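# Scribe a rip line along a curved board edge

## Task

Using the red marking gauge, draw a single line at least 20 cm long along the board's curved edge, keeping the line at the gauge's preset distance from that edge and putting no other marks anywhere on the board. Afterwards set the gauge down at rest on the bench, away from both the board and the bench dogs. The result must hold on its own, without the robot holding anything in place. Release the gauge and move the grippers away at the end.

## Robot and tools

ROBOT. Two FANUC CRX-5iA style six-joint arms, named left_arm and right_arm, each with a parallel two-finger gripper. The names say nothing about image sides. Scene frame: origin on the table top midway between the arms, +z up, +x out over the table, left_arm on the +y side. Arm bases (URDF root) sit at left_arm (+0.061, +0.473, 0) m, quat_wxyz (+0.996, 0, 0, -0.092), and right_arm (+0.059, -0.344, 0) m, quat_wxyz (+1.000, 0, 0, +0.020).

GRIPPER GEOMETRY. Fingers point along the gripper's +z axis and close along its x axis. The reported end_effector_position is the point midway between the pads; fingertips extend 17.5 mm past it. A flat block juts roughly 9 cm from the last joint's axis toward the gripper's -y side and rotates with the hand, so watch it for collisions. Turning only the last joint swings the pad point around a 25 mm radius circle.

execute_actions. Argument actions is a list holding zero or one item. Empty list: no command, just returns state. A wait item {"steps": N} (N up to 300) sends nothing and returns after N control steps since the previous result. A motion item {"rows": [...], "steps": N} runs N steps (1 to 15, default 15; each step is 1/30 s); row k is used on step k and the last row repeats if rows run out. Optional pictures (boolean) controls whether camera images come back. A refused call moves nothing.

ROW LAYOUT. Every row is one flat list of exactly 18 numbers covering both arms, even if only one moves: first left_arm's 9 numbers, then right_arm's 9. Each arm's 9 are: six joint targets in radians (absolute joint angles, same convention as the printed Joint positions), in order waist, shoulder, elbow, forearm roll, wrist pitch, wrist roll; then gripper position, force_limit, speed, each in [-1, 1]. Joint ranges in radians: waist -3.491..3.491, shoulder -3.140..3.140, elbow -1.187..4.328, forearm roll -3.316..3.316, wrist pitch -3.140..3.140, wrist roll -3.927..3.927. A target more than 0.010 rad beyond a range end, and farther out than the current angle, gets the call refused. True ends may differ by up to 0.010 rad; targets past the true end are clipped there and a "joint sent to its limit" line appears (possibly about an earlier action). Absence of that line does not prove more room exists.

GRIPPER NUMBERS. position is an absolute opening command: +1 fully open (50 mm gap), about -0.65 pads touching; send -1 to grip so fingers close until stopped. force_limit per pad: -1 about 20 N, 0 about 102 N, +1 about 185 N (actual may be ~17% higher). speed of gap change: -1 20 mm/s, 0 85, +1 150. To leave a gripper unchanged, resend its previous three numbers (0 is a real command). Stopped fingers stay put until position changes by at least 0.01; only then do new force or speed values apply, so open first to regrip more gently.

MOTION LIMITS. Joint target rates are capped (2.62 rad/s waist and shoulder, 3.14 elbow, 3.93 wrist joints), ramp up over 0.5 s, and an arm's joints are synchronized. Targets are held within a lead of the measured angle (0.805 rad waist/shoulder, 0.966 elbow, 1.21 wrist joints), and are scaled back if they would put the gripper more than 70 mm from where it is. Between calls the arms keep heading to the last sent row until they settle or a step is HELD.

RESULT LINES. State line: for each arm, end_effector_position (m) and end_effector_quat_wxyz in the scene frame; the printed position can be off, more so at long reach. Joint positions and Joint velocities: one block per arm in column order (rad, rad/s). object_status: 0 moving, 1 blocked while opening, 2 blocked while closing (a real grip), 3 reached command or pads met (likely empty, or very thin object). Any new position resets it to 0 briefly. position_measured in counts: gap is about (250 - value) x 0.202 mm. "joint command not followed": clearance check altered or blocked joint targets. HELD: some steps of your row were not sent. Flange force: estimated outside force on the gripper, including held weight; noisy, worst during accelerations; "no reading" near singularities or at start. MOTOR HOT warns before an OVER-TEMPERATURE FAULT brake stop.

GRIP CAVEATS. After a grip at force_limit -1 status stays 2 even if the object is lost; otherwise the fingers re-close on their own if grip weakens. Gripping an immovable off-center object loosens over time.

FAULTS AND HAZARDS. Load limits: 150 N m waist, shoulder, elbow; 37.6 N m each wrist joint (held weight counts). Reaching one, or 150 N external force anywhere on arm, tool or held item, halts that arm for 10 s, drops the rest of the call, and makes it yield. Avoid arm-to-arm contact, hard pushes, slams, drops, slips, and anything leaving the table. Loose objects may occasionally be nudged by outside disturbances. Move smoothly.

OTHER TOOLS. zoom_image: camera is "cam_head_left" or "cam_head_right" (each 504x504), region [x0, y0, x1, y1] pixels from top-left, at most 504x504; returns a closer look at the latest image. read_manual: section "licences" (default) returns URDF licence text, no motion. finished_scene: scene is the number of the current scene; ends and grades it irreversibly, so call it only once the line is drawn, the gauge rests on the bench, and both grippers are open and withdrawn.

Each tool is called after ">>>" as name([rows], argument=value, ...), one row to a line, values as JSON.

## Session

>>> execute_actions(actions=[])

Scene clock: 0.00 s of 4800.00 s.
left_arm: end_effector_position=(+0.0164, -0.2929, +0.3014) position_measured=3 object_status=3 end_effector_quat_wxyz=(+0.206, +0.834, +0.509, -0.055) | right_arm: end_effector_position=(+1.0252, -0.3566, +0.2415) position_measured=3 object_status=3 end_effector_quat_wxyz=(+0.616, +0.123, +0.725, +0.283)
Joint positions: left_arm=[-1.28   0.54   0.727 -0.077 -1.336  0.99 ] | right_arm=[0.029 0.701 0.071 0.362 0.577 0.68 ]
Joint velocities: left_arm=[-0.    -0.002 -0.001 -0.001 -0.     0.001] | right_arm=[ 0.    -0.     0.    -0.001  0.    -0.001]
Flange force (N, the push that the arm receives, along the gripper's own x y z axes): no reading

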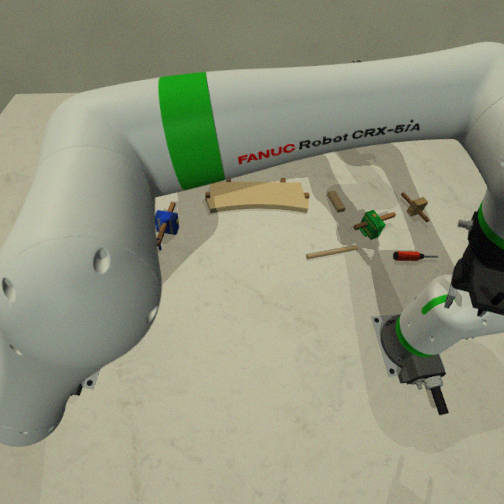

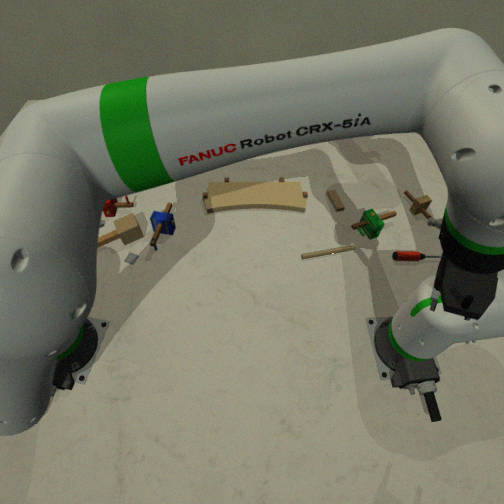

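>>> execute_actions([
  {"rows":[[-1.28,0.0,0.2,0,-1.6,0.99,1,0,0,0.029,0.701,0.071,0.362,0.577,0.68,1,0,0]]},
], pictures=false)

>>> execute_actions([
  {"steps":30},
], pictures=false)

>>> execute_actions([
  {"rows":[[1.2,0.0,0.0,0,-1.5708,0,1,0,0,-0.5,0.5,0.3,0.2,0,0.68,1,0,0]]},
], pictures=false)

>>> execute_actions([
  {"steps":90},
])

Scene clock: 13.53 s of 4800.00 s.
left_arm: end_effector_position=(-0.0147, -0.1343, +0.3430) position_measured=3 object_status=3 end_effector_quat_wxyz=(+0.134, +0.844, +0.517, -0.045) | right_arm: end_effector_position=(+1.0251, -0.3562, +0.2414) position_measured=3 object_status=3 end_effector_quat_wxyz=(+0.616, +0.123, +0.725, +0.284)
Joint positions: left_arm=[-1.28   0.235  0.43  -0.034 -1.485  0.99 ] | right_arm=[0.029 0.701 0.071 0.362 0.577 0.68 ]
Joint velocities: left_arm=[-0.    -0.72  -0.702  0.103 -0.35   0.002] | right_arm=[-0.     0.    -0.     0.001 -0.001 -0.001]
Flange force (N, the push that the arm receives, along the gripper's own x y z axes): left_arm=[0.9 -1.3 0.1] | right_arm=[-1.6 0.9 2.5]
Steps of this call (steps 1 to 90: nothing new was sent; then 10.03 s passed at rest; steps 91 to 105: all 15 steps of this action). Readings (joint positions | what the end effector reports):
91: left_arm=[-1.280 0.539 0.726 -0.077 -1.336 0.990] | right_arm=[0.029 0.701 0.071 0.362 0.577 0.680] | left_arm position_measured=3 object_status=3 | right_arm position_measured=3 object_status=3
92: left_arm=[-1.280 0.535 0.722 -0.077 -1.338 0.990] | right_arm=[0.029 0.701 0.071 0.362 0.577 0.680] | left_arm position_measured=3 object_status=3 | right_arm position_measured=3 object_status=3
94: left_arm=[-1.280 0.508 0.696 -0.073 -1.351 0.990] | right_arm=[0.029 0.701 0.071 0.362 0.577 0.680] | left_arm position_measured=3 object_status=3 | right_arm position_measured=3 object_status=3
98: left_arm=[-1.280 0.407 0.598 -0.058 -1.401 0.990] | right_arm=[0.029 0.701 0.071 0.362 0.577 0.680] | left_arm position_measured=3 object_status=3 | right_arm position_measured=3 object_status=3
105: the state above

Scene clock: 14.53 s of 4800.00 s.
left_arm: end_effector_position=(-0.0397, -0.0039, +0.3549) position_measured=3 object_status=3 end_effector_quat_wxyz=(+0.077, +0.850, +0.519, -0.036) | right_arm: end_effector_position=(+1.0251, -0.3562, +0.2414) position_measured=3 object_status=3 end_effector_quat_wxyz=(+0.615, +0.123, +0.725, +0.284)
Joint positions: left_arm=[-1.28  0.    0.2   0.   -1.6   0.99] | right_arm=[0.029 0.701 0.071 0.362 0.577 0.68 ]
Joint velocities: left_arm=[-0.001  0.001 -0.    -0.001  0.    -0.002] | right_arm=[-0.     0.    -0.001  0.001  0.002 -0.002]
Flange force (N, the push that the arm receives, along the gripper's own x y z axes): left_arm=[1.6 -1.3 2.0] | right_arm=[-1.2 1.3 0.6]
Steps of this call (steps 1 to 30: the robot went on to your last target). Readings (joint positions | what the end effector reports):
1: left_arm=[-1.280 0.211 0.406 -0.030 -1.497 0.990] | right_arm=[0.029 0.701 0.071 0.362 0.577 0.680] | left_arm position_measured=3 object_status=3 | right_arm position_measured=3 object_status=3
2: left_arm=[-1.280 0.187 0.382 -0.027 -1.509 0.990] | right_arm=[0.029 0.701 0.071 0.362 0.577 0.680] | left_arm position_measured=3 object_status=3 | right_arm position_measured=3 object_status=3
4: left_arm=[-1.280 0.138 0.335 -0.020 -1.532 0.990] | right_arm=[0.029 0.701 0.071 0.362 0.577 0.680] | left_arm position_measured=3 object_status=3 | right_arm position_measured=3 object_status=3
8: left_arm=[-1.280 0.045 0.244 -0.006 -1.578 0.990] | right_arm=[0.029 0.701 0.071 0.362 0.577 0.680] | left_arm position_measured=3 object_status=3 | right_arm position_measured=3 object_status=3
30: the state above
All arms were judged still, so your last target was given up. Only a new action makes them travel on or press farther. Fingers that are still opening or closing keep moving.

Scene clock: 15.03 s of 4800.00 s.
left_arm: end_effector_position=(+0.1158, +0.0105, +0.3225) position_measured=3 object_status=3 end_effector_quat_wxyz=(+0.055, +0.857, +0.512, -0.006) | right_arm: end_effector_position=(+1.0051, -0.5664, +0.2997) position_measured=3 object_status=3 end_effector_quat_wxyz=(+0.633, +0.231, +0.712, +0.199)
Joint positions: left_arm=[-0.952 -0.     0.13   0.    -1.59   0.642] | right_arm=[-0.159  0.63   0.152  0.304  0.372  0.68 ]
Joint velocities: left_arm=[ 0.812 -0.001 -0.139  0.001  0.02  -0.692] | right_arm=[-0.422 -0.161  0.182 -0.127 -0.456 -0.   ]
Flange force (N, the push that the arm receives, along the gripper's own x y z axes): left_arm=[-3.7 -1.3 1.5] | right_arm=[1.5 2.3 -2.5]
Steps of this call (steps 1 to 15: all 15 steps of this action). Readings (joint positions | what the end effector reports):
1: left_arm=[-1.279 -0.000 0.200 0.000 -1.600 0.989] | right_arm=[0.029 0.701 0.071 0.362 0.577 0.680] | left_arm position_measured=3 object_status=3 | right_arm position_measured=3 object_status=3
2: left_arm=[-1.275 -0.000 0.199 0.000 -1.600 0.983] | right_arm=[0.025 0.700 0.073 0.361 0.572 0.680] | left_arm position_measured=3 object_status=3 | right_arm position_measured=3 object_status=3
4: left_arm=[-1.248 -0.000 0.192 0.000 -1.599 0.951] | right_arm=[-0.001 0.690 0.084 0.352 0.544 0.680] | left_arm position_measured=3 object_status=3 | right_arm position_measured=3 object_status=3
8: left_arm=[-1.143 -0.000 0.167 0.000 -1.595 0.827] | right_arm=[-0.059 0.667 0.110 0.335 0.480 0.680] | left_arm position_measured=3 object_status=3 | right_arm position_measured=3 object_status=3
15: the state above

Scene clock: 18.03 s of 4800.00 s.
left_arm: end_effector_position=(+0.3849, +0.7489, +0.2670) position_measured=3 object_status=3 end_effector_quat_wxyz=(-0.000, +0.274, +0.962, +0.000) | right_arm: end_effector_position=(+0.8377, -0.8934, +0.4039) position_measured=3 object_status=3 end_effector_quat_wxyz=(+0.629, +0.421, +0.649, +0.073)
Joint positions: left_arm=[ 1.2    0.    -0.    -0.    -1.571  0.   ] | right_arm=[-0.5   0.5   0.3   0.2   0.    0.68]
Joint velocities: left_arm=[ 0.    -0.001  0.001 -0.001 -0.     0.   ] | right_arm=[-0.    -0.    -0.001 -0.     0.001 -0.001]
Flange force (N, the push that the arm receives, along the gripper's own x y z axes): left_arm=[-1.2 -1.8 1.8] | right_arm=no reading
Steps of this call (steps 1 to 90: the robot went on to your last target). Readings (joint positions | what the end effector reports):
1: left_arm=[-0.925 -0.000 0.125 0.000 -1.589 0.619] | right_arm=[-0.173 0.624 0.159 0.300 0.356 0.680] | left_arm position_measured=3 object_status=3 | right_arm position_measured=3 object_status=3
2: left_arm=[-0.897 -0.000 0.120 0.000 -1.588 0.596] | right_arm=[-0.187 0.619 0.165 0.296 0.341 0.680] | left_arm position_measured=3 object_status=3 | right_arm position_measured=3 object_status=3
4: left_arm=[-0.842 -0.000 0.112 0.000 -1.587 0.554] | right_arm=[-0.216 0.608 0.177 0.287 0.310 0.680] | left_arm position_measured=3 object_status=3 | right_arm position_measured=3 object_status=3
8: left_arm=[-0.730 -0.000 0.096 0.000 -1.585 0.478] | right_arm=[-0.273 0.586 0.202 0.269 0.247 0.680] | left_arm position_measured=3 object_status=3 | right_arm position_measured=3 object_status=3
90: the state above

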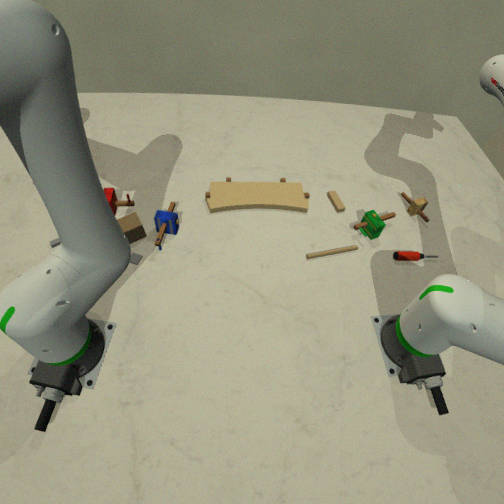

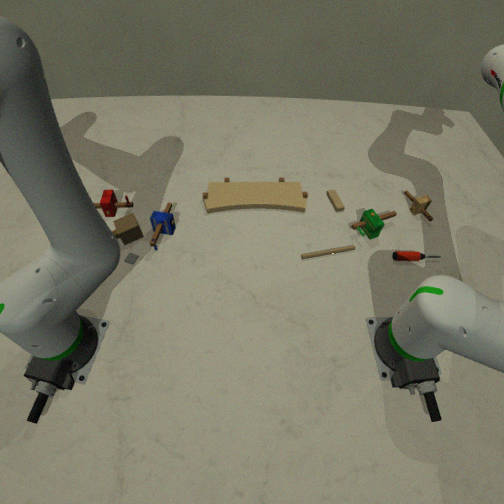

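>>> zoom_image(camera="cam_head_right", region=[70,170,190,260])

>>> zoom_image(camera="cam_head_left", region=[70,170,190,260])

>>> zoom_image(camera="cam_head_right", region=[195,165,315,225])

>>> zoom_image(camera="cam_head_left", region=[195,165,315,225])

>>> zoom_image(camera="cam_head_left", region=[320,180,440,270])

Region (70, 170, 190, 260) of cam_head_right's 504x504 image, scaled by 4.200, with more detail than that image has; it fills the top 378 rows of this view, and the rest is white.

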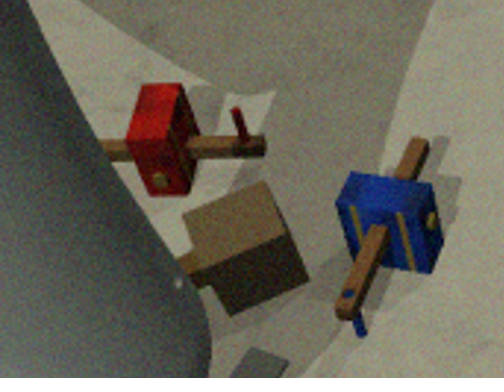

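Region (70, 170, 190, 260) of cam_head_left's 504x504 image, scaled by 4.200, with more detail than that image has; it fills the top 378 rows of this view, and the rest is white.

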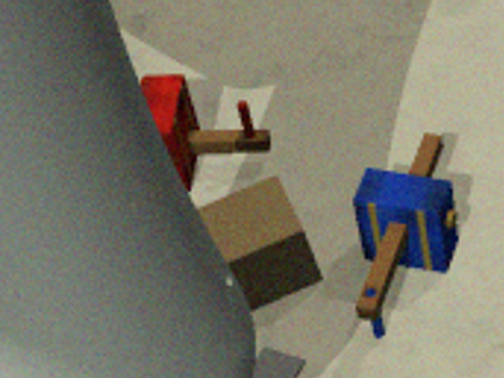

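Region (195, 165, 315, 225) of cam_head_right's 504x504 image, scaled by 4.200, with more detail than that image has.

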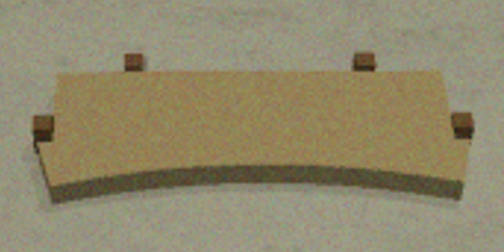

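Region (195, 165, 315, 225) of cam_head_left's 504x504 image, scaled by 4.200, with more detail than that image has.

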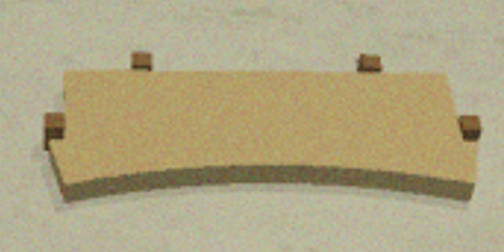

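Region (320, 180, 440, 270) of cam_head_left's 504x504 image, scaled by 4.200, with more detail than that image has; it fills the top 378 rows of this view, and the rest is white.

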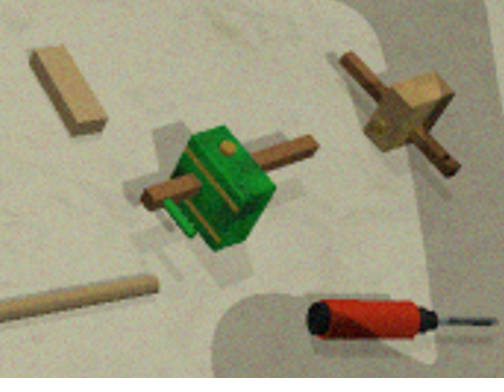

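>>> execute_actions([
  {"rows":[[-0.249,0.1,0.0,0,-1.47,0,-1,0,0,-0.5,0.5,0.3,0.2,0,0.68,1,0,0]]},
], pictures=false)

>>> execute_actions([
  {"steps":50},
])

>>> execute_actions([
  {"rows":[[-0.249,0.3358,-0.1587,0,-1.0763,0,-1,0,0,-0.5,0.5,0.3,0.2,0,0.68,1,0,0]]},
], pictures=false)

>>> execute_actions([
  {"steps":20},
])

>>> zoom_image(camera="cam_head_left", region=[70,170,150,230])

>>> zoom_image(camera="cam_head_right", region=[70,170,150,230])

Scene clock: 93.40 s of 4800.00 s.
left_arm: end_effector_position=(+0.4719, +0.6299, +0.2506) position_measured=210 object_status=0 end_effector_quat_wxyz=(+0.000, +0.438, +0.899, +0.000) | right_arm: end_effector_position=(+0.8377, -0.8934, +0.4039) position_measured=3 object_status=3 end_effector_quat_wxyz=(+0.629, +0.421, +0.649, +0.073)
Joint positions: left_arm=[ 0.849  0.037 -0.     0.    -1.533 -0.   ] | right_arm=[-0.5   0.5   0.3   0.2  -0.    0.68]
Joint velocities: left_arm=[-0.866  0.074  0.     0.     0.073  0.   ] | right_arm=[ 0.     0.    -0.    -0.    -0.     0.001]
Flange force (N, the push that the arm receives, along the gripper's own x y z axes): left_arm=[3.2 -1.8 1.7] | right_arm=no reading
Steps of this call (steps 1 to 15: the robot went on to your last target; steps 16 to 90: nothing new was sent; then 71.87 s passed at rest; steps 91 to 105: all 15 steps of this action). Readings (joint positions | what the end effector reports):
91: left_arm=[1.200 0.000 -0.000 -0.000 -1.571 -0.000] | right_arm=[-0.500 0.500 0.300 0.200 -0.000 0.680] | left_arm position_measured=13 object_status=0 | right_arm position_measured=3 object_status=3
92: left_arm=[1.195 0.000 -0.000 -0.000 -1.570 -0.000] | right_arm=[-0.500 0.500 0.300 0.200 -0.000 0.680] | left_arm position_measured=27 object_status=0 | right_arm position_measured=3 object_status=3
94: left_arm=[1.169 0.004 -0.000 -0.000 -1.567 -0.000] | right_arm=[-0.500 0.500 0.300 0.200 -0.000 0.680] | left_arm position_measured=55 object_status=0 | right_arm position_measured=3 object_status=3
98: left_arm=[1.056 0.017 -0.000 0.000 -1.553 -0.000] | right_arm=[-0.500 0.500 0.300 0.200 -0.000 0.680] | left_arm position_measured=112 object_status=0 | right_arm position_measured=3 object_status=3
105: the state above

Scene clock: 95.07 s of 4800.00 s.
left_arm: end_effector_position=(+0.4095, +0.1688, +0.2220) position_measured=253 object_status=3 end_effector_quat_wxyz=(+0.000, +0.843, +0.539, +0.000) | right_arm: end_effector_position=(+0.8377, -0.8934, +0.4039) position_measured=3 object_status=3 end_effector_quat_wxyz=(+0.629, +0.421, +0.649, +0.073)
Joint positions: left_arm=[-0.249  0.1   -0.     0.    -1.47  -0.   ] | right_arm=[-0.5   0.5   0.3   0.2  -0.    0.68]
Joint velocities: left_arm=[-0.001 -0.001  0.     0.001  0.     0.   ] | right_arm=[-0.     0.     0.    -0.     0.001 -0.001]
Flange force (N, the push that the arm receives, along the gripper's own x y z axes): left_arm=[0.9 -1.8 2.3] | right_arm=no reading
Steps of this call (steps 1 to 50: the robot went on to your last target). Readings (joint positions | what the end effector reports):
1: left_arm=[0.819 0.040 -0.000 0.000 -1.531 -0.000] | right_arm=[-0.500 0.500 0.300 0.200 -0.000 0.680] | left_arm position_measured=224 object_status=0 | right_arm position_measured=3 object_status=3
2: left_arm=[0.790 0.042 -0.000 0.000 -1.528 -0.000] | right_arm=[-0.500 0.500 0.300 0.200 -0.000 0.680] | left_arm position_measured=238 object_status=0 | right_arm position_measured=3 object_status=3
4: left_arm=[0.732 0.046 -0.000 0.000 -1.524 -0.000] | right_arm=[-0.500 0.500 0.300 0.200 -0.000 0.680] | left_arm position_measured=253 object_status=0 | right_arm position_measured=3 object_status=3
8: left_arm=[0.616 0.054 -0.000 0.000 -1.516 -0.000] | right_arm=[-0.500 0.500 0.300 0.200 -0.000 0.680] | left_arm position_measured=253 object_status=0 | right_arm position_measured=3 object_status=3
50: the state above

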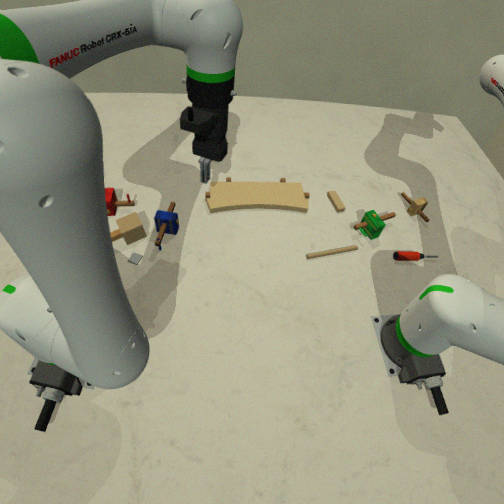

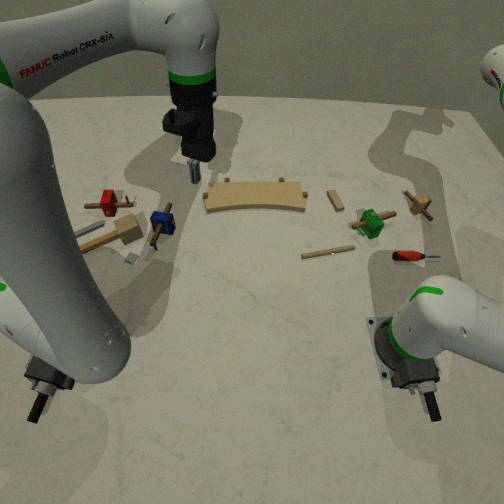

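Scene clock: 95.57 s of 4800.00 s.
left_arm: end_effector_position=(+0.4491, +0.1505, +0.0500) position_measured=253 object_status=3 end_effector_quat_wxyz=(-0.000, +0.843, +0.539, -0.000) | right_arm: end_effector_position=(+0.8377, -0.8934, +0.4039) position_measured=3 object_status=3 end_effector_quat_wxyz=(+0.629, +0.421, +0.649, +0.073)
Joint positions: left_arm=[-0.249  0.323 -0.15   0.    -1.099 -0.   ] | right_arm=[-0.5   0.5   0.3   0.2  -0.    0.68]
Joint velocities: left_arm=[ 0.002  0.288 -0.192  0.     0.475 -0.001] | right_arm=[ 0.    -0.    -0.    -0.     0.003 -0.002]
Flange force (N, the push that the arm receives, along the gripper's own x y z axes): left_arm=[0.0 3.7 22.4] | right_arm=no reading
Steps of this call (steps 1 to 15: all 15 steps of this action). Readings (joint positions | what the end effector reports):
1: left_arm=[-0.249 0.101 -0.000 0.000 -1.469 -0.000] | right_arm=[-0.500 0.500 0.300 0.200 -0.000 0.680] | left_arm position_measured=253 object_status=3 | right_arm position_measured=3 object_status=3
2: left_arm=[-0.249 0.104 -0.003 0.000 -1.462 -0.000] | right_arm=[-0.500 0.500 0.300 0.200 -0.000 0.680] | left_arm position_measured=253 object_status=3 | right_arm position_measured=3 object_status=3
4: left_arm=[-0.249 0.128 -0.019 0.000 -1.422 -0.000] | right_arm=[-0.500 0.500 0.300 0.200 -0.000 0.680] | left_arm position_measured=253 object_status=3 | right_arm position_measured=3 object_status=3
8: left_arm=[-0.249 0.205 -0.070 0.000 -1.295 -0.000] | right_arm=[-0.500 0.500 0.300 0.200 -0.000 0.680] | left_arm position_measured=253 object_status=3 | right_arm position_measured=3 object_status=3
15: the state above

Scene clock: 96.23 s of 4800.00 s.
left_arm: end_effector_position=(+0.4499, +0.1501, +0.0400) position_measured=253 object_status=3 end_effector_quat_wxyz=(+0.000, +0.843, +0.539, -0.000) | right_arm: end_effector_position=(+0.8377, -0.8934, +0.4039) position_measured=3 object_status=3 end_effector_quat_wxyz=(+0.629, +0.421, +0.649, +0.073)
Joint positions: left_arm=[-0.249  0.336 -0.159  0.    -1.076 -0.   ] | right_arm=[-0.5   0.5   0.3   0.2  -0.    0.68]
Joint velocities: left_arm=[ 0.     0.     0.    -0.001 -0.     0.002] | right_arm=[-0.     0.    -0.     0.    -0.001 -0.001]
Flange force (N, the push that the arm receives, along the gripper's own x y z axes): left_arm=[-0.5 -1.1 0.6] | right_arm=no reading
Steps of this call (steps 1 to 20: the robot went on to your last target). Readings (joint positions | what the end effector reports):
1: left_arm=[-0.249 0.331 -0.155 0.000 -1.086 -0.000] | right_arm=[-0.500 0.500 0.300 0.200 -0.000 0.680] | left_arm position_measured=253 object_status=3 | right_arm position_measured=3 object_status=3
2: left_arm=[-0.249 0.334 -0.158 0.000 -1.080 -0.000] | right_arm=[-0.500 0.500 0.300 0.200 -0.000 0.680] | left_arm position_measured=253 object_status=3 | right_arm position_measured=3 object_status=3
4: left_arm=[-0.249 0.335 -0.158 0.000 -1.077 -0.000] | right_arm=[-0.500 0.500 0.300 0.200 -0.000 0.680] | left_arm position_measured=253 object_status=3 | right_arm position_measured=3 object_status=3
8: left_arm=[-0.249 0.336 -0.159 0.000 -1.076 -0.000] | right_arm=[-0.500 0.500 0.300 0.200 -0.000 0.680] | left_arm position_measured=253 object_status=3 | right_arm position_measured=3 object_status=3
20: the state above

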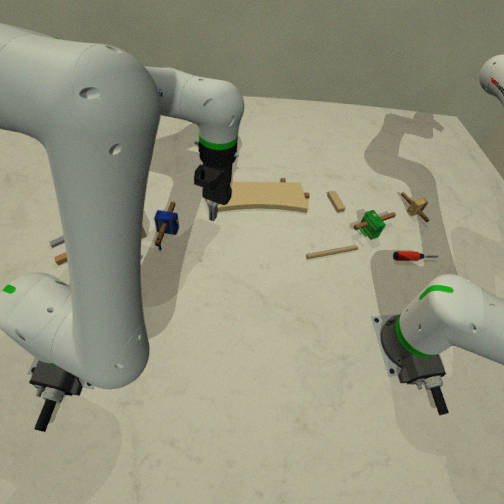

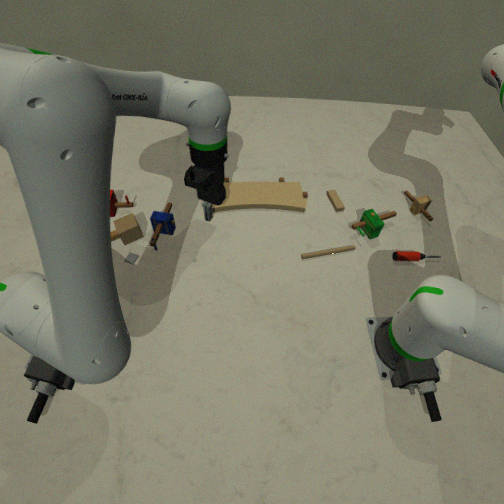

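Region (70, 170, 150, 230) of cam_head_left's 504x504 image, scaled by 6.300, with more detail than that image has; it fills the top 378 rows of this view, and the rest is white.

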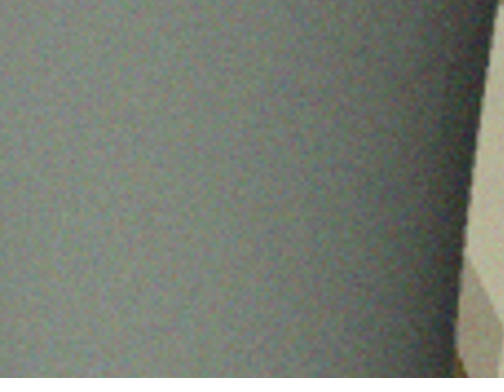

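Region (70, 170, 150, 230) of cam_head_right's 504x504 image, scaled by 6.300, with more detail than that image has; it fills the top 378 rows of this view, and the rest is white.

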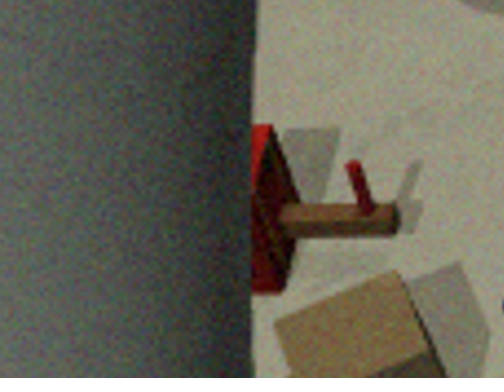

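>>> execute_actions([
  {"rows":[[-0.249,0.117,-0.2003,0,-1.2535,-0.229,1,0,0,-0.5,0.5,0.3,0.2,0,0.68,1,0,0]]},
], pictures=false)

>>> execute_actions([
  {"rows":[[0.413,0.117,-0.2003,0,-1.2535,-0.229,1,0,0,-0.5,0.5,0.3,0.2,0,0.68,1,0,0]]},
], pictures=false)

>>> execute_actions([
  {"steps":30},
])

>>> zoom_image(camera="cam_head_right", region=[60,140,160,240])

Scene clock: 114.80 s of 4800.00 s.
left_arm: end_effector_position=(+0.4011, +0.1790, +0.1298) position_measured=47 object_status=0 end_effector_quat_wxyz=(-0.000, +0.898, +0.439, +0.000) | right_arm: end_effector_position=(+0.8377, -0.8934, +0.4039) position_measured=3 object_status=3 end_effector_quat_wxyz=(+0.629, +0.421, +0.649, +0.073)
Joint positions: left_arm=[-0.249  0.117 -0.2   -0.    -1.253 -0.229] | right_arm=[-0.5   0.5   0.3   0.2  -0.    0.68]
Joint velocities: left_arm=[-0.001 -0.001 -0.002 -0.001 -0.008 -0.009] | right_arm=[ 0.     0.     0.001 -0.001 -0.002  0.   ]
Flange force (N, the push that the arm receives, along the gripper's own x y z axes): left_arm=[-0.9 0.9 0.3] | right_arm=no reading
Steps of this call (steps 1 to 15: the robot went on to your last target; steps 16 to 90: nothing new was sent; then 15.07 s passed at rest; steps 91 to 105: all 15 steps of this action). Readings (joint positions | what the end effector reports):
91: left_arm=[-0.249 0.335 -0.159 -0.000 -1.076 -0.001] | right_arm=[-0.500 0.500 0.300 0.200 -0.000 0.680] | left_arm position_measured=243 object_status=0 | right_arm position_measured=3 object_status=3
92: left_arm=[-0.249 0.331 -0.160 -0.000 -1.080 -0.006] | right_arm=[-0.500 0.500 0.300 0.200 -0.000 0.680] | left_arm position_measured=229 object_status=0 | right_arm position_measured=3 object_status=3
94: left_arm=[-0.249 0.305 -0.165 -0.000 -1.102 -0.033] | right_arm=[-0.500 0.500 0.300 0.200 -0.000 0.680] | left_arm position_measured=201 object_status=0 | right_arm position_measured=3 object_status=3
98: left_arm=[-0.249 0.198 -0.185 -0.000 -1.187 -0.144] | right_arm=[-0.500 0.500 0.300 0.200 -0.000 0.680] | left_arm position_measured=145 object_status=0 | right_arm position_measured=3 object_status=3
105: the state above

Scene clock: 115.30 s of 4800.00 s.
left_arm: end_effector_position=(+0.4800, +0.3102, +0.1299) position_measured=3 object_status=3 end_effector_quat_wxyz=(-0.000, +0.811, +0.585, -0.000) | right_arm: end_effector_position=(+0.8377, -0.8934, +0.4039) position_measured=3 object_status=3 end_effector_quat_wxyz=(+0.629, +0.421, +0.649, +0.073)
Joint positions: left_arm=[ 0.093  0.117 -0.2   -0.    -1.253 -0.229] | right_arm=[-0.5   0.5   0.3   0.2  -0.    0.68]
Joint velocities: left_arm=[ 0.844  0.001 -0.    -0.    -0.     0.002] | right_arm=[-0.     0.     0.    -0.001  0.    -0.   ]
Flange force (N, the push that the arm receives, along the gripper's own x y z axes): left_arm=[-1.4 1.4 1.3] | right_arm=no reading
Steps of this call (steps 1 to 15: all 15 steps of this action). Readings (joint positions | what the end effector reports):
1: left_arm=[-0.248 0.117 -0.200 -0.000 -1.253 -0.229] | right_arm=[-0.500 0.500 0.300 0.200 -0.000 0.680] | left_arm position_measured=33 object_status=0 | right_arm position_measured=3 object_status=3
2: left_arm=[-0.244 0.117 -0.200 -0.000 -1.253 -0.229] | right_arm=[-0.500 0.500 0.300 0.200 -0.000 0.680] | left_arm position_measured=19 object_status=0 | right_arm position_measured=3 object_status=3
4: left_arm=[-0.217 0.117 -0.200 -0.000 -1.253 -0.229] | right_arm=[-0.500 0.500 0.300 0.200 -0.000 0.680] | left_arm position_measured=3 object_status=0 | right_arm position_measured=3 object_status=3
8: left_arm=[-0.107 0.117 -0.200 -0.000 -1.253 -0.229] | right_arm=[-0.500 0.500 0.300 0.200 -0.000 0.680] | left_arm position_measured=3 object_status=0 | right_arm position_measured=3 object_status=3
15: the state above

Scene clock: 116.30 s of 4800.00 s.
left_arm: end_effector_position=(+0.5100, +0.4501, +0.1300) position_measured=3 object_status=3 end_effector_quat_wxyz=(+0.000, +0.707, +0.707, -0.000) | right_arm: end_effector_position=(+0.8377, -0.8934, +0.4039) position_measured=3 object_status=3 end_effector_quat_wxyz=(+0.629, +0.421, +0.649, +0.073)
Joint positions: left_arm=[ 0.413  0.117 -0.2    0.    -1.254 -0.229] | right_arm=[-0.5   0.5   0.3   0.2   0.    0.68]
Joint velocities: left_arm=[-0.     0.001  0.    -0.001  0.    -0.003] | right_arm=[ 0.    -0.     0.     0.001 -0.001  0.   ]
Flange force (N, the push that the arm receives, along the gripper's own x y z axes): left_arm=[-2.4 -2.1 1.1] | right_arm=no reading
Steps of this call (steps 1 to 30: the robot went on to your last target). Readings (joint positions | what the end effector reports):
1: left_arm=[0.122 0.117 -0.200 -0.000 -1.253 -0.229] | right_arm=[-0.500 0.500 0.300 0.200 -0.000 0.680] | left_arm position_measured=3 object_status=3 | right_arm position_measured=3 object_status=3
2: left_arm=[0.150 0.117 -0.200 -0.000 -1.253 -0.229] | right_arm=[-0.500 0.500 0.300 0.200 -0.000 0.680] | left_arm position_measured=3 object_status=3 | right_arm position_measured=3 object_status=3
4: left_arm=[0.208 0.117 -0.200 -0.000 -1.253 -0.229] | right_arm=[-0.500 0.500 0.300 0.200 -0.000 0.680] | left_arm position_measured=3 object_status=3 | right_arm position_measured=3 object_status=3
8: left_arm=[0.321 0.117 -0.200 -0.000 -1.253 -0.229] | right_arm=[-0.500 0.500 0.300 0.200 -0.000 0.680] | left_arm position_measured=3 object_status=3 | right_arm position_measured=3 object_status=3
30: the state above
All arms were judged still, so your last target was given up. Only a new action makes them travel on or press farther. Fingers that are still opening or closing keep moving.

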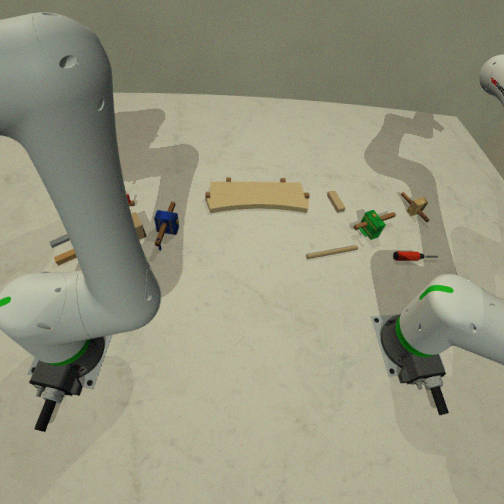

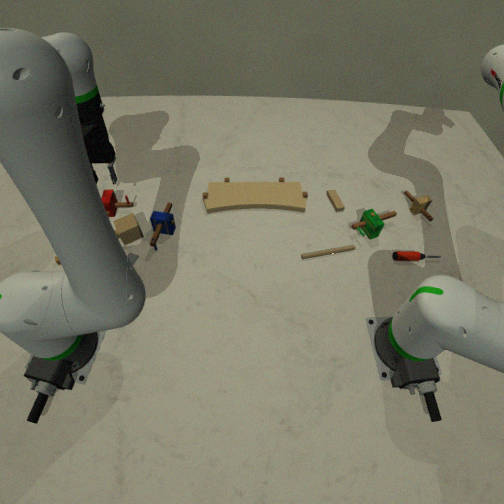

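Region (60, 140, 160, 240) of cam_head_right's 504x504 image, scaled by 5.040, with more detail than that image has.

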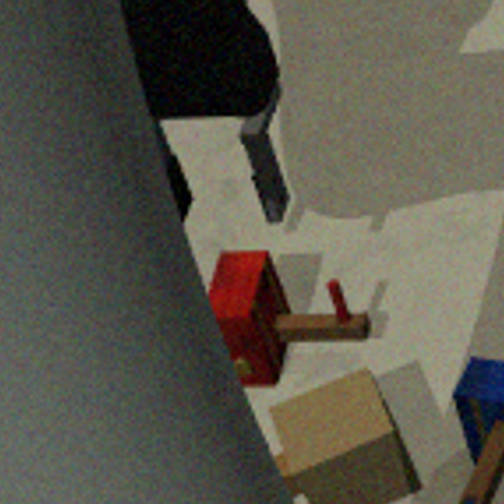

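>>> execute_actions([
  {"rows":[[0.4316,0.1501,-0.2752,0,-1.1455,-0.248,1,0,0,-0.5,0.5,0.3,0.2,0,0.68,1,0,0]]},
])

>>> zoom_image(camera="cam_head_right", region=[80,160,150,230])

Scene clock: 128.07 s of 4800.00 s.
left_arm: end_effector_position=(+0.5071, +0.4582, +0.0850) position_measured=3 object_status=3 end_effector_quat_wxyz=(-0.000, +0.707, +0.707, +0.000) | right_arm: end_effector_position=(+0.8377, -0.8934, +0.4039) position_measured=3 object_status=3 end_effector_quat_wxyz=(+0.629, +0.421, +0.649, +0.073)
Joint positions: left_arm=[ 0.432  0.15  -0.275 -0.    -1.146 -0.248] | right_arm=[-0.5   0.5   0.3   0.2  -0.    0.68]
Joint velocities: left_arm=[ 0.001  0.001 -0.001 -0.     0.     0.001] | right_arm=[-0.     0.     0.    -0.     0.001 -0.002]
Flange force (N, the push that the arm receives, along the gripper's own x y z axes): left_arm=[-0.8 -3.1 1.8] | right_arm=no reading
Steps of this call (steps 1 to 90: nothing new was sent; then 8.27 s passed at rest; steps 91 to 105: all 15 steps of this action). Readings (joint positions | what the end effector reports):
91: left_arm=[0.413 0.117 -0.201 -0.000 -1.253 -0.229] | right_arm=[-0.500 0.500 0.300 0.200 -0.000 0.680] | left_arm position_measured=3 object_status=3 | right_arm position_measured=3 object_status=3
92: left_arm=[0.414 0.119 -0.205 -0.000 -1.245 -0.230] | right_arm=[-0.500 0.500 0.300 0.200 -0.000 0.680] | left_arm position_measured=3 object_status=3 | right_arm position_measured=3 object_status=3
94: left_arm=[0.421 0.131 -0.233 -0.000 -1.206 -0.237] | right_arm=[-0.500 0.500 0.300 0.200 -0.000 0.680] | left_arm position_measured=3 object_status=3 | right_arm position_measured=3 object_status=3
98: left_arm=[0.431 0.150 -0.274 -0.000 -1.148 -0.248] | right_arm=[-0.500 0.500 0.300 0.200 -0.000 0.680] | left_arm position_measured=3 object_status=3 | right_arm position_measured=3 object_status=3
105: the state above

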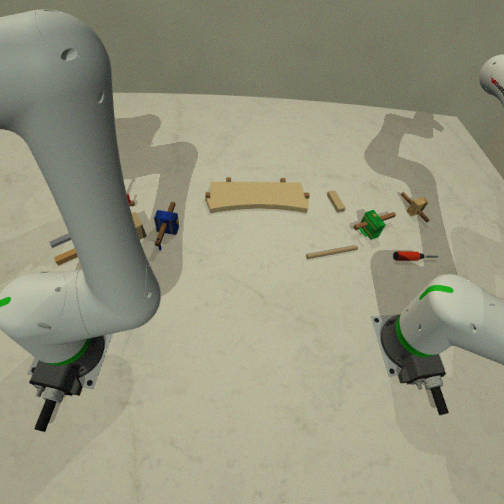

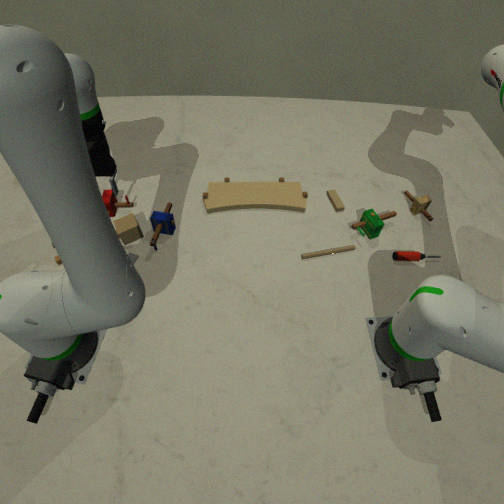

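Region (80, 160, 150, 230) of cam_head_right's 504x504 image, scaled by 7.200, with more detail than that image has.

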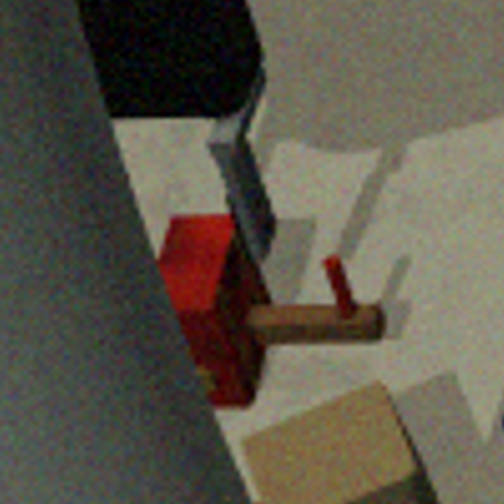

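>>> execute_actions([
  {"rows":[[0.4344,0.1686,-0.3235,0,-1.0787,-0.25,1,0,0,-0.5,0.5,0.3,0.2,0,0.68,1,0,0]]},
], pictures=false)

>>> execute_actions([
  {"rows":[[0.4344,0.1686,-0.3235,0,-1.0787,-0.25,-1,0,-0.3,-0.5,0.5,0.3,0.2,0,0.68,1,0,0]]},
], pictures=false)

>>> execute_actions([
  {"steps":10},
])

>>> zoom_image(camera="cam_head_right", region=[80,160,150,230])

>>> execute_actions([
  {"rows":[[0.4344,0.08,-0.15,0,-1.3408,-0.25,-1,0,-0.3,-0.5,0.5,0.3,0.2,0,0.68,1,0,0]]},
], pictures=false)

>>> execute_actions([
  {"rows":[[-0.45,0.08,-0.1,0,-1.1,0.63,-1,0,-0.3,-0.5,0.5,0.3,0.2,0,0.68,1,0,0]]},
], pictures=false)

>>> execute_actions([
  {"steps":40},
])

>>> zoom_image(camera="cam_head_left", region=[195,140,295,240])

Scene clock: 152.20 s of 4800.00 s.
left_arm: end_effector_position=(+0.5021, +0.4581, +0.0580) position_measured=3 object_status=3 end_effector_quat_wxyz=(+0.000, +0.707, +0.707, +0.000) | right_arm: end_effector_position=(+0.8377, -0.8934, +0.4039) position_measured=3 object_status=3 end_effector_quat_wxyz=(+0.629, +0.421, +0.649, +0.073)
Joint positions: left_arm=[ 0.434  0.169 -0.323  0.    -1.079 -0.25 ] | right_arm=[-0.5   0.5   0.3   0.2  -0.    0.68]
Joint velocities: left_arm=[-0.001  0.    -0.001 -0.001  0.     0.   ] | right_arm=[-0.    -0.     0.     0.     0.001  0.002]
Flange force (N, the push that the arm receives, along the gripper's own x y z axes): left_arm=[-1.0 -1.1 0.9] | right_arm=no reading
Steps of this call (steps 1 to 15: the robot went on to your last target; steps 16 to 90: nothing new was sent; then 20.63 s passed at rest; steps 91 to 105: all 15 steps of this action). Readings (joint positions | what the end effector reports):
91: left_arm=[0.432 0.150 -0.276 0.000 -1.145 -0.248] | right_arm=[-0.500 0.500 0.300 0.200 0.000 0.680] | left_arm position_measured=3 object_status=3 | right_arm position_measured=3 object_status=3
92: left_arm=[0.432 0.152 -0.281 0.000 -1.137 -0.248] | right_arm=[-0.500 0.500 0.300 0.200 -0.000 0.680] | left_arm position_measured=3 object_status=3 | right_arm position_measured=3 object_status=3
94: left_arm=[0.433 0.162 -0.305 0.000 -1.104 -0.249] | right_arm=[-0.500 0.500 0.300 0.200 0.000 0.680] | left_arm position_measured=3 object_status=3 | right_arm position_measured=3 object_status=3
98: left_arm=[0.434 0.168 -0.323 0.000 -1.080 -0.250] | right_arm=[-0.500 0.500 0.300 0.200 -0.000 0.680] | left_arm position_measured=3 object_status=3 | right_arm position_measured=3 object_status=3
105: the state above

Scene clock: 152.70 s of 4800.00 s.
left_arm: end_effector_position=(+0.5020, +0.4581, +0.0580) position_measured=104 object_status=0 end_effector_quat_wxyz=(-0.000, +0.707, +0.707, +0.000) | right_arm: end_effector_position=(+0.8377, -0.8934, +0.4039) position_measured=3 object_status=3 end_effector_quat_wxyz=(+0.629, +0.421, +0.649, +0.073)
Joint positions: left_arm=[ 0.434  0.169 -0.324 -0.    -1.079 -0.25 ] | right_arm=[-0.5   0.5   0.3   0.2  -0.    0.68]
Joint velocities: left_arm=[-0.001 -0.    -0.001  0.     0.     0.001] | right_arm=[-0.     0.    -0.    -0.001 -0.001  0.001]
Flange force (N, the push that the arm receives, along the gripper's own x y z axes): left_arm=[-1.3 -2.3 0.9] | right_arm=no reading
Steps of this call (steps 1 to 15: all 15 steps of this action). Readings (joint positions | what the end effector reports):
1: left_arm=[0.434 0.169 -0.323 0.000 -1.079 -0.250] | right_arm=[-0.500 0.500 0.300 0.200 -0.000 0.680] | left_arm position_measured=11 object_status=0 | right_arm position_measured=3 object_status=3
2: left_arm=[0.434 0.169 -0.323 0.000 -1.079 -0.250] | right_arm=[-0.500 0.500 0.300 0.200 -0.000 0.680] | left_arm position_measured=22 object_status=0 | right_arm position_measured=3 object_status=3
4: left_arm=[0.434 0.169 -0.323 0.000 -1.079 -0.250] | right_arm=[-0.500 0.500 0.300 0.200 -0.000 0.680] | left_arm position_measured=43 object_status=0 | right_arm position_measured=3 object_status=3
8: left_arm=[0.434 0.169 -0.323 -0.000 -1.079 -0.250] | right_arm=[-0.500 0.500 0.300 0.200 -0.000 0.680] | left_arm position_measured=86 object_status=0 | right_arm position_measured=3 object_status=3
15: the state above

Scene clock: 153.03 s of 4800.00 s.
left_arm: end_effector_position=(+0.5020, +0.4581, +0.0580) position_measured=104 object_status=2 end_effector_quat_wxyz=(-0.000, +0.707, +0.707, +0.000) | right_arm: end_effector_position=(+0.8377, -0.8934, +0.4039) position_measured=3 object_status=3 end_effector_quat_wxyz=(+0.629, +0.421, +0.649, +0.073)
Joint positions: left_arm=[ 0.434  0.169 -0.324 -0.    -1.079 -0.25 ] | right_arm=[-0.5   0.5   0.3   0.2  -0.    0.68]
Joint velocities: left_arm=[ 0.001 -0.002  0.    -0.     0.    -0.001] | right_arm=[-0.     0.     0.    -0.001  0.     0.001]
Flange force (N, the push that the arm receives, along the gripper's own x y z axes): left_arm=[-1.1 -1.2 0.3] | right_arm=no reading
Steps of this call (steps 1 to 10: the robot went on to your last target). Readings (joint positions | what the end effector reports):
1: left_arm=[0.434 0.169 -0.324 -0.000 -1.079 -0.250] | right_arm=[-0.500 0.500 0.300 0.200 -0.000 0.680] | left_arm position_measured=104 object_status=2 | right_arm position_measured=3 object_status=3
2: left_arm=[0.434 0.169 -0.324 -0.000 -1.079 -0.250] | right_arm=[-0.500 0.500 0.300 0.200 -0.000 0.680] | left_arm position_measured=104 object_status=2 | right_arm position_measured=3 object_status=3
4: left_arm=[0.434 0.169 -0.324 -0.000 -1.079 -0.250] | right_arm=[-0.500 0.500 0.300 0.200 -0.000 0.680] | left_arm position_measured=104 object_status=2 | right_arm position_measured=3 object_status=3
8: left_arm=[0.434 0.169 -0.324 -0.000 -1.079 -0.250] | right_arm=[-0.500 0.500 0.300 0.200 -0.000 0.680] | left_arm position_measured=104 object_status=2 | right_arm position_measured=3 object_status=3
10: the state above

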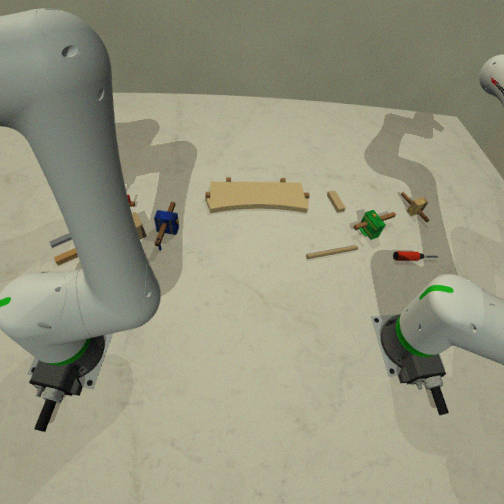

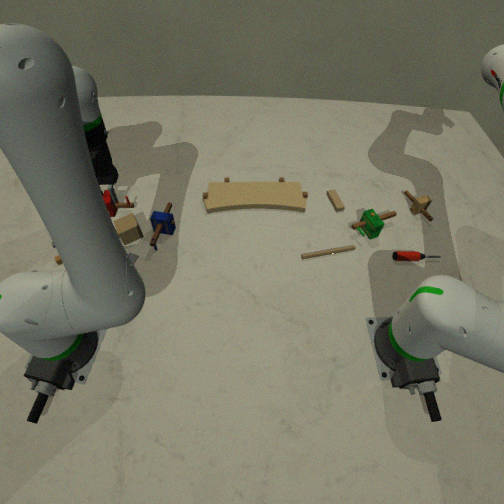

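Region (80, 160, 150, 230) of cam_head_right's 504x504 image, scaled by 7.200, with more detail than that image has.

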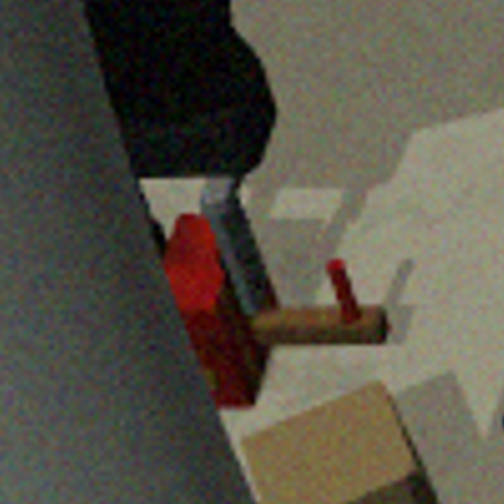

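Scene clock: 153.53 s of 4800.00 s.
left_arm: end_effector_position=(+0.5055, +0.4590, +0.1673) position_measured=104 object_status=2 end_effector_quat_wxyz=(-0.000, +0.707, +0.707, -0.000) | right_arm: end_effector_position=(+0.8377, -0.8934, +0.4039) position_measured=3 object_status=3 end_effector_quat_wxyz=(+0.629, +0.421, +0.649, +0.073)
Joint positions: left_arm=[ 0.434  0.08  -0.15  -0.    -1.34  -0.25 ] | right_arm=[-0.5   0.5   0.3   0.2  -0.    0.68]
Joint velocities: left_arm=[ 0.002 -0.003  0.005  0.001 -0.008 -0.002] | right_arm=[ 0.     0.    -0.001  0.    -0.001  0.001]
Flange force (N, the push that the arm receives, along the gripper's own x y z axes): left_arm=[-0.8 -8.3 6.4] | right_arm=no reading
Steps of this call (steps 1 to 15: all 15 steps of this action). Readings (joint positions | what the end effector reports):
1: left_arm=[0.434 0.169 -0.323 -0.000 -1.079 -0.250] | right_arm=[-0.500 0.500 0.300 0.200 -0.000 0.680] | left_arm position_measured=104 object_status=2 | right_arm position_measured=3 object_status=3
2: left_arm=[0.434 0.167 -0.319 -0.000 -1.087 -0.250] | right_arm=[-0.500 0.500 0.300 0.200 -0.000 0.680] | left_arm position_measured=104 object_status=2 | right_arm position_measured=3 object_status=3
4: left_arm=[0.434 0.153 -0.292 -0.000 -1.127 -0.250] | right_arm=[-0.500 0.500 0.300 0.200 -0.000 0.680] | left_arm position_measured=104 object_status=2 | right_arm position_measured=3 object_status=3
8: left_arm=[0.434 0.106 -0.201 -0.000 -1.263 -0.250] | right_arm=[-0.500 0.500 0.300 0.200 -0.000 0.680] | left_arm position_measured=104 object_status=2 | right_arm position_measured=3 object_status=3
15: the state above

Scene clock: 154.03 s of 4800.00 s.
left_arm: end_effector_position=(+0.5142, +0.3039, +0.1749) position_measured=104 object_status=2 end_effector_quat_wxyz=(+0.043, +0.704, +0.708, +0.036) | right_arm: end_effector_position=(+0.8377, -0.8934, +0.4039) position_measured=3 object_status=3 end_effector_quat_wxyz=(+0.629, +0.421, +0.649, +0.073)
Joint positions: left_arm=[ 0.103  0.08  -0.131 -0.    -1.247  0.086] | right_arm=[-0.5   0.5   0.3   0.2  -0.    0.68]
Joint velocities: left_arm=[-0.791 -0.     0.043 -0.001  0.209  0.776] | right_arm=[ 0.     0.    -0.001 -0.     0.001  0.   ]
Flange force (N, the push that the arm receives, along the gripper's own x y z axes): left_arm=[-3.5 -1.8 2.9] | right_arm=no reading
Steps of this call (steps 1 to 15: all 15 steps of this action). Readings (joint positions | what the end effector reports):
1: left_arm=[0.434 0.080 -0.150 -0.000 -1.340 -0.250] | right_arm=[-0.500 0.500 0.300 0.200 0.000 0.680] | left_arm position_measured=104 object_status=2 | right_arm position_measured=3 object_status=3
2: left_arm=[0.430 0.080 -0.150 -0.000 -1.339 -0.245] | right_arm=[-0.500 0.500 0.300 0.200 -0.000 0.680] | left_arm position_measured=104 object_status=2 | right_arm position_measured=3 object_status=3
4: left_arm=[0.403 0.080 -0.148 -0.000 -1.329 -0.215] | right_arm=[-0.500 0.500 0.300 0.200 -0.000 0.680] | left_arm position_measured=104 object_status=2 | right_arm position_measured=3 object_status=3
8: left_arm=[0.294 0.080 -0.141 -0.000 -1.298 -0.102] | right_arm=[-0.500 0.500 0.300 0.200 -0.000 0.680] | left_arm position_measured=104 object_status=2 | right_arm position_measured=3 object_status=3
15: the state above

Scene clock: 155.37 s of 4800.00 s.
left_arm: end_effector_position=(+0.4026, +0.0423, +0.1967) position_measured=104 object_status=2 end_effector_quat_wxyz=(+0.143, +0.701, +0.698, +0.022) | right_arm: end_effector_position=(+0.8377, -0.8934, +0.4039) position_measured=3 object_status=3 end_effector_quat_wxyz=(+0.629, +0.421, +0.649, +0.073)
Joint positions: left_arm=[-0.45  0.08 -0.1   0.   -1.1   0.63] | right_arm=[-0.5   0.5   0.3   0.2  -0.    0.68]
Joint velocities: left_arm=[-0.001 -0.002 -0.001 -0.001 -0.    -0.001] | right_arm=[ 0.    -0.    -0.001 -0.    -0.001  0.002]
Flange force (N, the push that the arm receives, along the gripper's own x y z axes): left_arm=[1.1 -2.9 2.0] | right_arm=no reading
Steps of this call (steps 1 to 40: the robot went on to your last target). Readings (joint positions | what the end effector reports):
1: left_arm=[0.077 0.080 -0.129 -0.000 -1.240 0.112] | right_arm=[-0.500 0.500 0.300 0.200 -0.000 0.680] | left_arm position_measured=104 object_status=2 | right_arm position_measured=3 object_status=3
2: left_arm=[0.050 0.080 -0.128 -0.000 -1.233 0.138] | right_arm=[-0.500 0.500 0.300 0.200 -0.000 0.680] | left_arm position_measured=104 object_status=2 | right_arm position_measured=3 object_status=3
4: left_arm=[-0.003 0.080 -0.125 -0.000 -1.219 0.191] | right_arm=[-0.500 0.500 0.300 0.200 -0.000 0.680] | left_arm position_measured=104 object_status=2 | right_arm position_measured=3 object_status=3
8: left_arm=[-0.108 0.080 -0.119 -0.000 -1.191 0.293] | right_arm=[-0.500 0.500 0.300 0.200 -0.000 0.680] | left_arm position_measured=104 object_status=2 | right_arm position_measured=3 object_status=3
40: the state above

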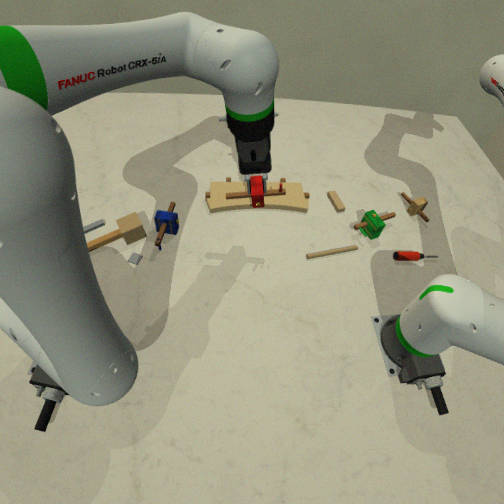

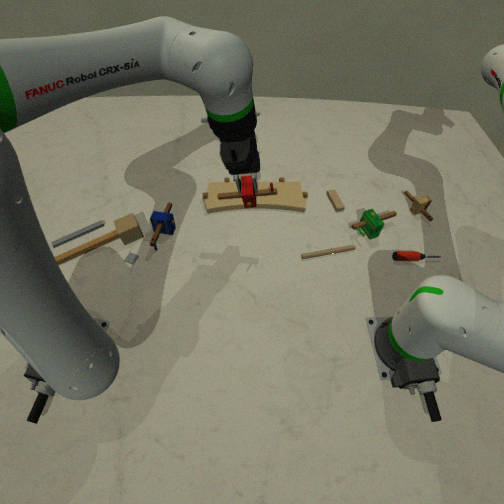

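Region (195, 140, 295, 240) of cam_head_left's 504x504 image, scaled by 5.040, with more detail than that image has.

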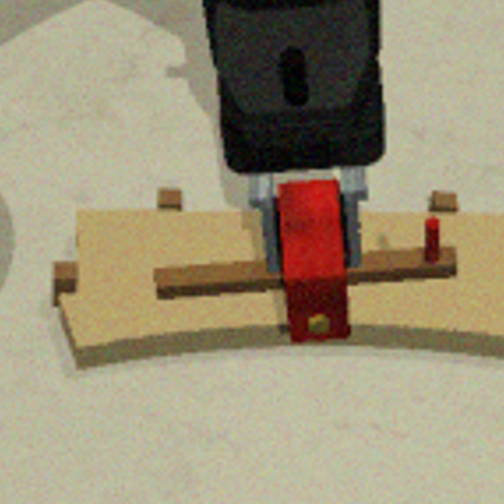

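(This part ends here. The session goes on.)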